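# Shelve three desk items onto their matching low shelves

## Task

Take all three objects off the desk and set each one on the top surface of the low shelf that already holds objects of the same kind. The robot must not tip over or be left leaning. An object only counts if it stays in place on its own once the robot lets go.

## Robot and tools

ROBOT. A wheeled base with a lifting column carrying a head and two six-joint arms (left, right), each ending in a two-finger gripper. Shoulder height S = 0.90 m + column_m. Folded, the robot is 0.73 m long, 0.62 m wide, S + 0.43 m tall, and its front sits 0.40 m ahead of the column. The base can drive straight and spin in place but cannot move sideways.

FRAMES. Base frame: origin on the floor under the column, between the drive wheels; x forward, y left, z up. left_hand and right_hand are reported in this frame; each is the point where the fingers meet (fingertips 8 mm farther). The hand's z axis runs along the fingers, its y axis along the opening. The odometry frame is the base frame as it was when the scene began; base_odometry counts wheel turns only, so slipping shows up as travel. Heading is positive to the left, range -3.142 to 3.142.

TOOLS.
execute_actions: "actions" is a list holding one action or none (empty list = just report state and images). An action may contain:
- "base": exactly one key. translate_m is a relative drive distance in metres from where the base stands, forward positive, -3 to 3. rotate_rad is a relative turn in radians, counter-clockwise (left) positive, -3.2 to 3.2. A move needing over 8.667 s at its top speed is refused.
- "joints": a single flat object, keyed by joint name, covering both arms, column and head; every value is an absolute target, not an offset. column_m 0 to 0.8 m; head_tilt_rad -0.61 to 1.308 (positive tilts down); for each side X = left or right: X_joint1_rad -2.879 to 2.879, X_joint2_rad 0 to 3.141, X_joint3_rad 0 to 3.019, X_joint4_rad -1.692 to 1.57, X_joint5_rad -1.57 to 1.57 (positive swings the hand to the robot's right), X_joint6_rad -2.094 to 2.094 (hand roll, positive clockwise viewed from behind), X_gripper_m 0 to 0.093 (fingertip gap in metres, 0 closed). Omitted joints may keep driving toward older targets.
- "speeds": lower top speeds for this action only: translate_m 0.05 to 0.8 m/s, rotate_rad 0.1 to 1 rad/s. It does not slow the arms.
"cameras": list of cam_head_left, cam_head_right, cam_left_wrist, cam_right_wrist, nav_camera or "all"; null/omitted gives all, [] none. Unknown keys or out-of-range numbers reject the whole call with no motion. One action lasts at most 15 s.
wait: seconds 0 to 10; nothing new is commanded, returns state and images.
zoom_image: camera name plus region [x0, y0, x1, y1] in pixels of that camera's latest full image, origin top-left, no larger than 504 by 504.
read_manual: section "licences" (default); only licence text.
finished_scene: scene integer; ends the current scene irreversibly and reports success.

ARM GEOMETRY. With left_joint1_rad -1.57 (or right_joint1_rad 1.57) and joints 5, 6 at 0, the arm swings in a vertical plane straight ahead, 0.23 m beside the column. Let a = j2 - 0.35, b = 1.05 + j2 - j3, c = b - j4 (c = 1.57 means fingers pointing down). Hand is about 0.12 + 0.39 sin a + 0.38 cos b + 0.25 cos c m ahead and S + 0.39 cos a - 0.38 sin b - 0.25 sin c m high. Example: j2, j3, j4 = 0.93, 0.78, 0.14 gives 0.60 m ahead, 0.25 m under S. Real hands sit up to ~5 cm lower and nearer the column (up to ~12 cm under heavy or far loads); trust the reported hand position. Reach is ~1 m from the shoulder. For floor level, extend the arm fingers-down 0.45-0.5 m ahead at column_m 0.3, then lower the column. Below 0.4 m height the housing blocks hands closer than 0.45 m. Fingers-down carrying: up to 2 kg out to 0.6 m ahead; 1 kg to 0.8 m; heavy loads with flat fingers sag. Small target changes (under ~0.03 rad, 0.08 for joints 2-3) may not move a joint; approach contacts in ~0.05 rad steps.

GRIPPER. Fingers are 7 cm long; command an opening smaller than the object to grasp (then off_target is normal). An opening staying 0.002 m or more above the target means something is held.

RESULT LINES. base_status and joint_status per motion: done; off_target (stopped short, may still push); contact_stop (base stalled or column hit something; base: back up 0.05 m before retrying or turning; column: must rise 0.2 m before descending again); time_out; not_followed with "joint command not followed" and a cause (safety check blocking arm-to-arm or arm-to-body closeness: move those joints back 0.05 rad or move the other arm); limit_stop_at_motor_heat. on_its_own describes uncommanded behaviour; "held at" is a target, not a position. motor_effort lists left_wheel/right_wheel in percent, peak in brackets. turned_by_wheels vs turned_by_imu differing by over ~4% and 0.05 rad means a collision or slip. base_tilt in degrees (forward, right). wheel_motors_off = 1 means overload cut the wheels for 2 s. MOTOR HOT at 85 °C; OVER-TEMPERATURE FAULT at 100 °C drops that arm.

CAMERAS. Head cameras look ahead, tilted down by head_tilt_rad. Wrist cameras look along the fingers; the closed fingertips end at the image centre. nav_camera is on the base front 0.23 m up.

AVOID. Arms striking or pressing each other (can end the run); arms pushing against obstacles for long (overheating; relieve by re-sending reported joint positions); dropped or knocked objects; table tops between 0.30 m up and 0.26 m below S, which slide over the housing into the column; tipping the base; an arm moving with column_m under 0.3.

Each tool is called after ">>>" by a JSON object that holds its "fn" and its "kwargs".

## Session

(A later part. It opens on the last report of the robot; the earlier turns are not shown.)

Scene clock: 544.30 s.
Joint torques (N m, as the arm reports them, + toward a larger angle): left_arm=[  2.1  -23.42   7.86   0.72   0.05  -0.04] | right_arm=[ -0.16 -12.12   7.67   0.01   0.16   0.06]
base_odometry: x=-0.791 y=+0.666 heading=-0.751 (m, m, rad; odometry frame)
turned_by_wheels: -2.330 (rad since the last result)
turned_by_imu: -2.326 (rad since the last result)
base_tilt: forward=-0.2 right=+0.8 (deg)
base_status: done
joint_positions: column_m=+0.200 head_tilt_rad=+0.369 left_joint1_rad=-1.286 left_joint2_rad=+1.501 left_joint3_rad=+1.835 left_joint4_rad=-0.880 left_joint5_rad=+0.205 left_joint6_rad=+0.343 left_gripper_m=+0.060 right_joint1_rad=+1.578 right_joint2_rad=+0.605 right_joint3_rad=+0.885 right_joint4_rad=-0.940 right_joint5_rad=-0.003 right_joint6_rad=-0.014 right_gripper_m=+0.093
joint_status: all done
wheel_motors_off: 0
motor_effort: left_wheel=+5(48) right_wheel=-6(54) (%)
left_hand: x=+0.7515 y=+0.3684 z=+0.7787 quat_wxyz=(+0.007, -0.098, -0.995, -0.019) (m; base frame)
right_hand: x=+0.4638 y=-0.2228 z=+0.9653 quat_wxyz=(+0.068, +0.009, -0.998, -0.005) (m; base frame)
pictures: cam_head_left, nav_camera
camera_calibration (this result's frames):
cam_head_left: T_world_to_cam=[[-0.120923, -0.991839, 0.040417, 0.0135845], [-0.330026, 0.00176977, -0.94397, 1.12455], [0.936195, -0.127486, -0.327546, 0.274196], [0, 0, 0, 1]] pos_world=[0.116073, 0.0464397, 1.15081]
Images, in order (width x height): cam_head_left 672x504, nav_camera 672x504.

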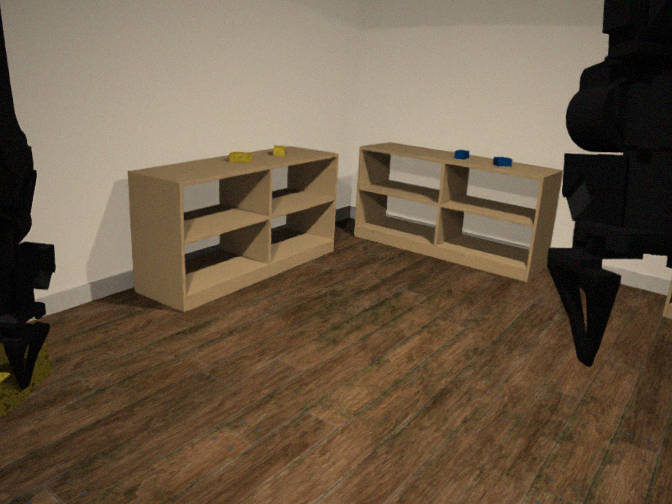

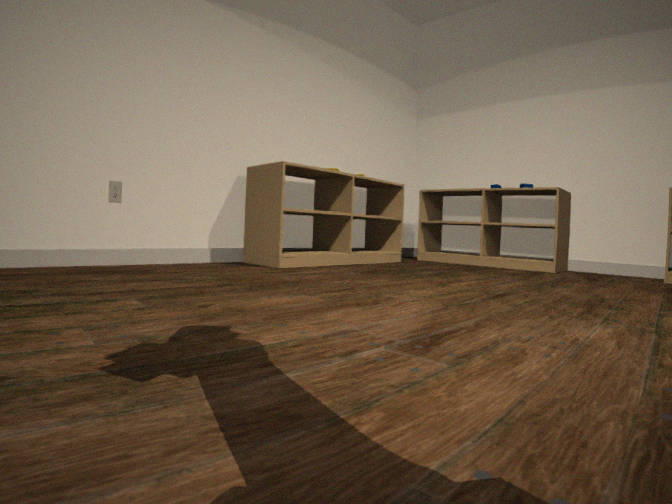

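>>> {"fn": "execute_actions", "kwargs": {"actions": [{"base": {"translate_m": 2.135}, "joints": {"column_m": 0.088, "head_tilt_rad": 0.58, "left_joint6_rad": 0.88}}], "cameras": ["cam_head_left", "cam_left_wrist"]}}

Scene clock: 557.63 s.
Joint torques (N m, as the arm reports them, + toward a larger angle): left_arm=[  3.19 -23.74   7.71   0.59   0.15  -0.09] | right_arm=[ -0.26 -11.4    7.71  -0.07   0.12   0.09]
base_odometry: x=+0.769 y=-0.791 heading=-0.751 (m, m, rad; odometry frame)
turned_by_wheels: -0.001 (rad since the last result)
turned_by_imu: -0.002 (rad since the last result)
base_tilt: forward=-0.4 right=+0.7 (deg)
base_status: done
joint_positions: column_m=+0.088 head_tilt_rad=+0.584 left_joint1_rad=-1.286 left_joint2_rad=+1.501 left_joint3_rad=+1.836 left_joint4_rad=-0.880 left_joint5_rad=+0.205 left_joint6_rad=+0.873 left_gripper_m=+0.060 right_joint1_rad=+1.578 right_joint2_rad=+0.604 right_joint3_rad=+0.885 right_joint4_rad=-0.940 right_joint5_rad=-0.003 right_joint6_rad=-0.014 right_gripper_m=+0.093
joint_status: all done
wheel_motors_off: 0
motor_effort: left_wheel=+0(50) right_wheel=+1(51) (%)
left_hand: x=+0.7519 y=+0.3684 z=+0.6671 quat_wxyz=(+0.012, -0.355, -0.935, -0.017) (m; base frame)
right_hand: x=+0.4639 y=-0.2228 z=+0.8538 quat_wxyz=(+0.068, +0.009, -0.998, -0.005) (m; base frame)
pictures: cam_head_left, cam_left_wrist
camera_calibration (this result's frames):
cam_head_left: T_world_to_cam=[[-0.109476, -0.991839, 0.0653522, -0.00924793], [-0.524343, 0.00176977, -0.851505, 0.929349], [0.84444, -0.127486, -0.520258, 0.449121], [0, 0, 0, 1]] pos_world=[0.107029, 0.0464397, 1.02561]
cam_left_wrist: T_world_to_cam=[[-0.662956, -0.748399, -0.019736, 0.784751], [-0.600937, 0.516237, 0.610225, -0.142089], [-0.446503, 0.416412, -0.791982, 0.835732], [0, 0, 0, 1]] pos_world=[0.808026, 0.312649, 0.764079]
Images, in order (width x height): cam_head_left 672x504, cam_left_wrist 504x504.

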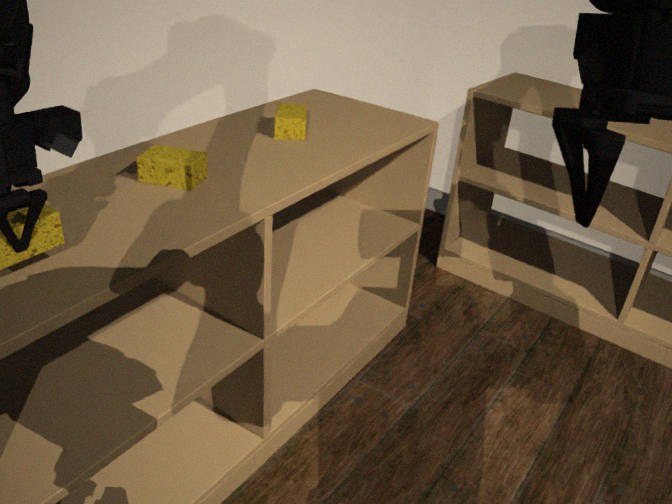

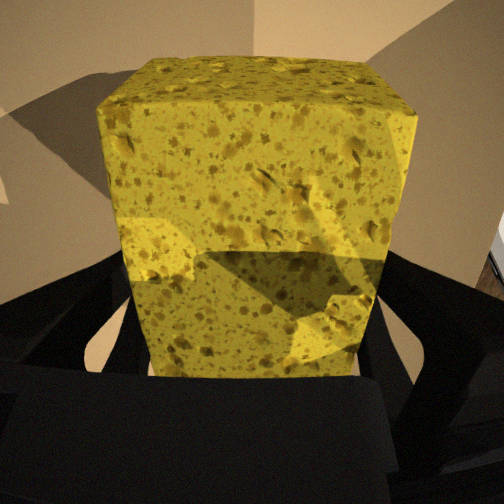

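>>> {"fn": "execute_actions", "kwargs": {"actions": [{"joints": {"column_m": 0.062}}], "cameras": ["cam_head_left", "cam_left_wrist"]}}

Scene clock: 562.03 s.
Joint torques (N m, as the arm reports them, + toward a larger angle): left_arm=[  3.11 -23.88   7.77   0.82   0.11  -0.1 ] | right_arm=[ -0.67 -11.49   7.93  -0.01   0.14   0.05]
base_odometry: x=+0.769 y=-0.791 heading=-0.751 (m, m, rad; odometry frame)
turned_by_wheels: +0.000 (rad since the last result)
turned_by_imu: +0.001 (rad since the last result)
base_tilt: forward=-0.3 right=+0.7 (deg)
base_status: not commanded
joint_positions: column_m=+0.062 head_tilt_rad=+0.584 left_joint1_rad=-1.286 left_joint2_rad=+1.501 left_joint3_rad=+1.836 left_joint4_rad=-0.880 left_joint5_rad=+0.205 left_joint6_rad=+0.873 left_gripper_m=+0.060 right_joint1_rad=+1.578 right_joint2_rad=+0.604 right_joint3_rad=+0.885 right_joint4_rad=-0.940 right_joint5_rad=-0.003 right_joint6_rad=-0.014 right_gripper_m=+0.093
joint_status: all done
wheel_motors_off: 0
motor_effort: left_wheel=-1(3) right_wheel=+1(2) (%)
left_hand: x=+0.7519 y=+0.3684 z=+0.6411 quat_wxyz=(+0.012, -0.355, -0.935, -0.017) (m; base frame)
right_hand: x=+0.4639 y=-0.2228 z=+0.8278 quat_wxyz=(+0.068, +0.009, -0.998, -0.005) (m; base frame)
pictures: cam_head_left, cam_left_wrist
camera_calibration (this result's frames):
cam_head_left: T_world_to_cam=[[-0.109476, -0.991839, 0.0653523, -0.00754879], [-0.524344, 0.00176977, -0.851505, 0.907208], [0.84444, -0.127486, -0.520258, 0.435595], [0, 0, 0, 1]] pos_world=[0.107029, 0.0464397, 0.999607]
cam_left_wrist: T_world_to_cam=[[-0.662956, -0.748399, -0.019736, 0.784238], [-0.600937, 0.516237, 0.610225, -0.126222], [-0.446503, 0.416412, -0.791982, 0.81514], [0, 0, 0, 1]] pos_world=[0.808026, 0.312649, 0.738078]
Images, in order (width x height): cam_head_left 672x504, cam_left_wrist 504x504.

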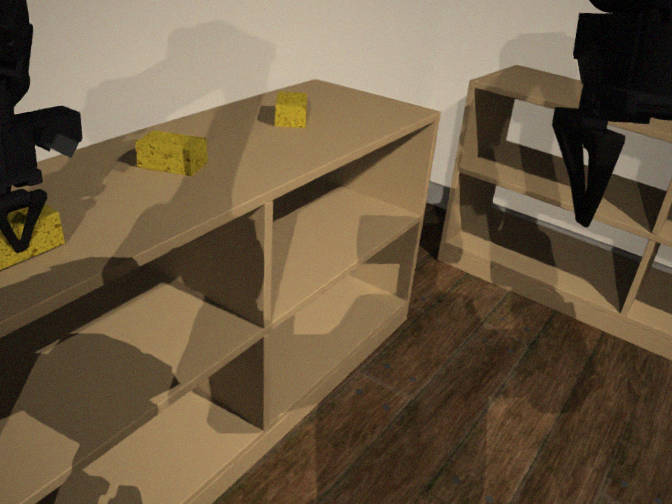

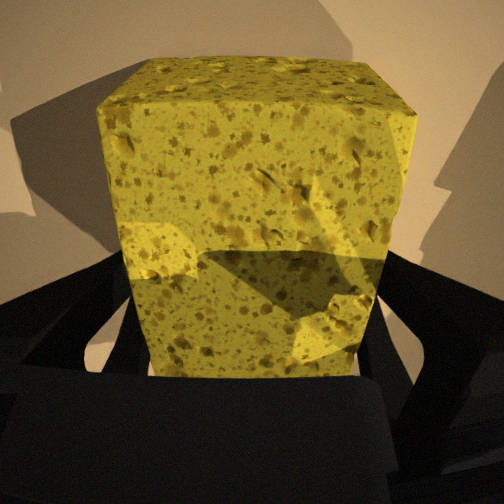

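The shadows meet the sponge's lower corners, so it is within about 3 mm of the shelf. Releasing and lifting clear.

>>> {"fn": "execute_actions", "kwargs": {"actions": [{"joints": {"left_gripper_m": 0.093}}], "cameras": ["cam_left_wrist"]}}

>>> {"fn": "execute_actions", "kwargs": {"actions": [{"joints": {"column_m": 0.11}}], "cameras": ["cam_head_left", "cam_left_wrist"]}}

Scene clock: 566.93 s.
Joint torques (N m, as the arm reports them, + toward a larger angle): left_arm=[  3.79 -23.66   7.73   0.74   0.11  -0.06] | right_arm=[ -0.35 -11.67   7.72   0.12   0.08   0.08]
base_odometry: x=+0.769 y=-0.791 heading=-0.751 (m, m, rad; odometry frame)
turned_by_wheels: +0.000 (rad since the last result)
turned_by_imu: +0.001 (rad since the last result)
base_tilt: forward=-0.3 right=+0.7 (deg)
base_status: not commanded
joint_positions: column_m=+0.062 head_tilt_rad=+0.584 left_joint1_rad=-1.286 left_joint2_rad=+1.501 left_joint3_rad=+1.836 left_joint4_rad=-0.880 left_joint5_rad=+0.205 left_joint6_rad=+0.873 left_gripper_m=+0.093 right_joint1_rad=+1.578 right_joint2_rad=+0.604 right_joint3_rad=+0.885 right_joint4_rad=-0.940 right_joint5_rad=-0.003 right_joint6_rad=-0.014 right_gripper_m=+0.093
joint_status: all done
wheel_motors_off: 0
motor_effort: left_wheel=-2(2) right_wheel=+1(1) (%)
left_hand: x=+0.7519 y=+0.3684 z=+0.6411 quat_wxyz=(+0.012, -0.355, -0.935, -0.017) (m; base frame)
right_hand: x=+0.4639 y=-0.2228 z=+0.8278 quat_wxyz=(+0.068, +0.009, -0.998, -0.005) (m; base frame)
pictures: cam_left_wrist
camera_calibration (this result's frames):
cam_left_wrist: T_world_to_cam=[[-0.662956, -0.748399, -0.019736, 0.784238], [-0.600937, 0.516237, 0.610225, -0.126222], [-0.446503, 0.416412, -0.791982, 0.81514], [0, 0, 0, 1]] pos_world=[0.808026, 0.312649, 0.738078]
Images, in order (width x height): cam_left_wrist 504x504.

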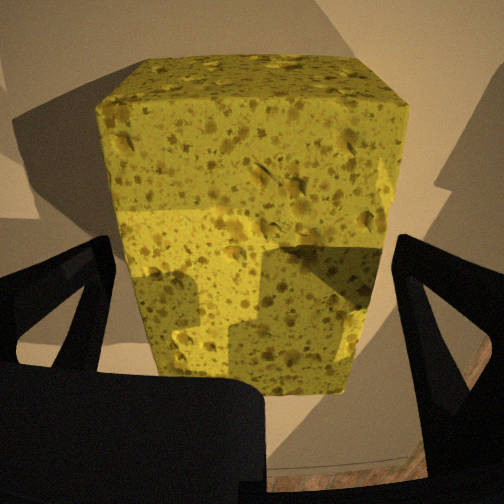

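Scene clock: 568.13 s.
Joint torques (N m, as the arm reports them, + toward a larger angle): left_arm=[  3.22 -24.54   7.4    0.78   0.08  -0.06] | right_arm=[ -0.19 -11.54   7.82   0.05   0.14   0.07]
base_odometry: x=+0.769 y=-0.791 heading=-0.751 (m, m, rad; odometry frame)
turned_by_wheels: +0.000 (rad since the last result)
turned_by_imu: +0.000 (rad since the last result)
base_tilt: forward=-0.3 right=+0.7 (deg)
base_status: not commanded
joint_positions: column_m=+0.110 head_tilt_rad=+0.584 left_joint1_rad=-1.286 left_joint2_rad=+1.501 left_joint3_rad=+1.836 left_joint4_rad=-0.880 left_joint5_rad=+0.205 left_joint6_rad=+0.873 left_gripper_m=+0.093 right_joint1_rad=+1.578 right_joint2_rad=+0.604 right_joint3_rad=+0.885 right_joint4_rad=-0.940 right_joint5_rad=-0.003 right_joint6_rad=-0.014 right_gripper_m=+0.093
joint_status: all done
wheel_motors_off: 0
motor_effort: left_wheel=-2(1) right_wheel=+1(2) (%)
left_hand: x=+0.7519 y=+0.3684 z=+0.6890 quat_wxyz=(+0.012, -0.355, -0.935, -0.017) (m; base frame)
right_hand: x=+0.4639 y=-0.2228 z=+0.8757 quat_wxyz=(+0.068, +0.009, -0.998, -0.005) (m; base frame)
pictures: cam_head_left, cam_left_wrist
camera_calibration (this result's frames):
cam_head_left: T_world_to_cam=[[-0.109474, -0.991839, 0.0653552, -0.0106812], [-0.524367, 0.00176977, -0.851491, 0.947965], [0.844426, -0.127486, -0.520281, 0.460531], [0, 0, 0, 1]] pos_world=[0.107028, 0.0464397, 1.04749]
cam_left_wrist: T_world_to_cam=[[-0.662956, -0.748399, -0.019736, 0.785183], [-0.600937, 0.516237, 0.610225, -0.15544], [-0.446503, 0.416412, -0.791982, 0.853061], [0, 0, 0, 1]] pos_world=[0.808026, 0.312649, 0.785959]
Images, in order (width x height): cam_head_left 672x504, cam_left_wrist 504x504.

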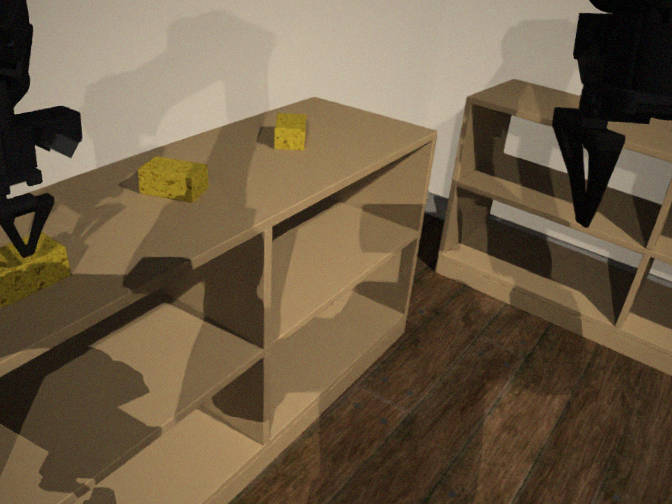

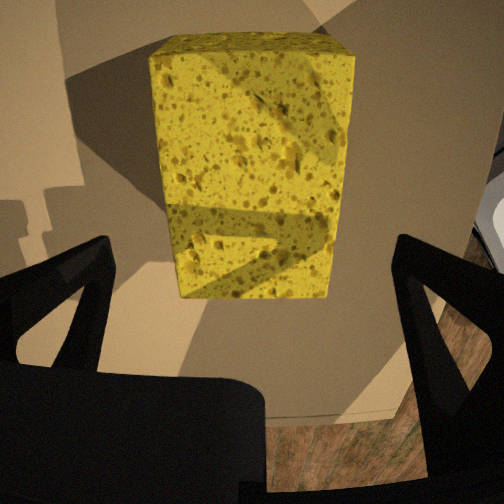

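>>> {"fn": "execute_actions", "kwargs": {"actions": [{"joints": {"right_joint5_rad": 1.4, "left_joint2_rad": 1.1, "left_joint3_rad": 1.47}}], "cameras": ["cam_right_wrist", "cam_head_left"]}}

Scene clock: 577.13 s.
Joint torques (N m, as the arm reports them, + toward a larger angle): left_arm=[  0.88 -17.87   5.18   0.71   0.1   -0.09] | right_arm=[ -1.2  -11.8    7.97   0.14   0.81   0.14]
base_odometry: x=+0.769 y=-0.791 heading=-0.751 (m, m, rad; odometry frame)
turned_by_wheels: +0.000 (rad since the last result)
turned_by_imu: +0.002 (rad since the last result)
base_tilt: forward=-0.4 right=+0.8 (deg)
base_status: not commanded
joint_positions: column_m=+0.110 head_tilt_rad=+0.584 left_joint1_rad=-1.286 left_joint2_rad=+1.074 left_joint3_rad=+1.477 left_joint4_rad=-0.880 left_joint5_rad=+0.205 left_joint6_rad=+0.873 left_gripper_m=+0.093 right_joint1_rad=+1.578 right_joint2_rad=+0.604 right_joint3_rad=+0.885 right_joint4_rad=-0.940 right_joint5_rad=+1.397 right_joint6_rad=-0.014 right_gripper_m=+0.093
joint_status: all done
wheel_motors_off: 0
motor_effort: left_wheel=-2(4) right_wheel=+2(3) (%)
left_hand: x=+0.6922 y=+0.3225 z=+0.8356 quat_wxyz=(-0.017, -0.362, -0.931, -0.033) (m; base frame)
right_hand: x=+0.4838 y=-0.3933 z=+1.0154 quat_wxyz=(+0.055, +0.050, -0.766, +0.639) (m; base frame)
pictures: cam_head_left, cam_right_wrist
camera_calibration (this result's frames):
cam_head_left: T_world_to_cam=[[-0.109474, -0.991839, 0.0653552, -0.0106812], [-0.524367, 0.00176977, -0.851491, 0.947965], [0.844426, -0.127486, -0.520281, 0.46053], [0, 0, 0, 1]] pos_world=[0.107028, 0.0464397, 1.04749]
cam_right_wrist: T_world_to_cam=[[0.155787, -0.184264, 0.970452, -1.1381], [-0.775579, 0.585599, 0.235694, 0.362641], [-0.611725, -0.78938, -0.0516827, 0.157935], [0, 0, 0, 1]] pos_world=[0.55517, -0.297402, 1.02716]
Images, in order (width x height): cam_head_left 672x504, cam_right_wrist 504x504.

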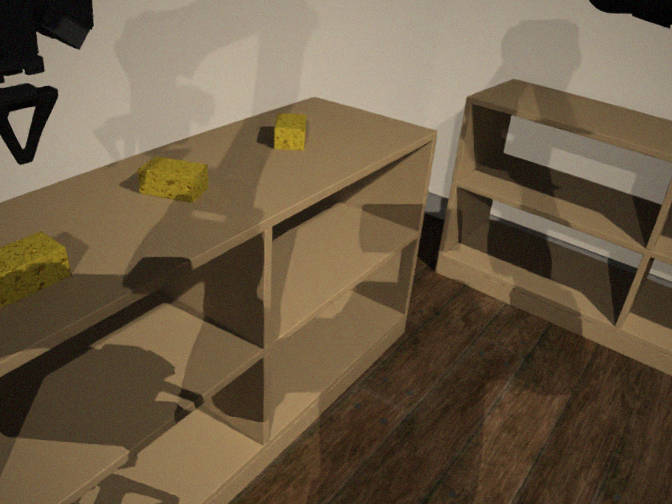

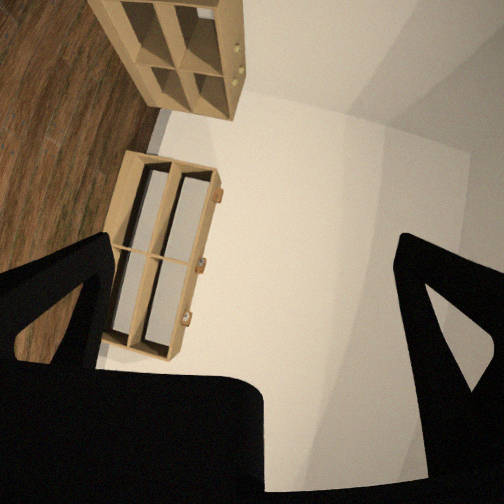

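All three items are on their matching shelves.

>>> {"fn": "finished_scene", "kwargs": {"scene": 1}}

The scene is finished: the task was done.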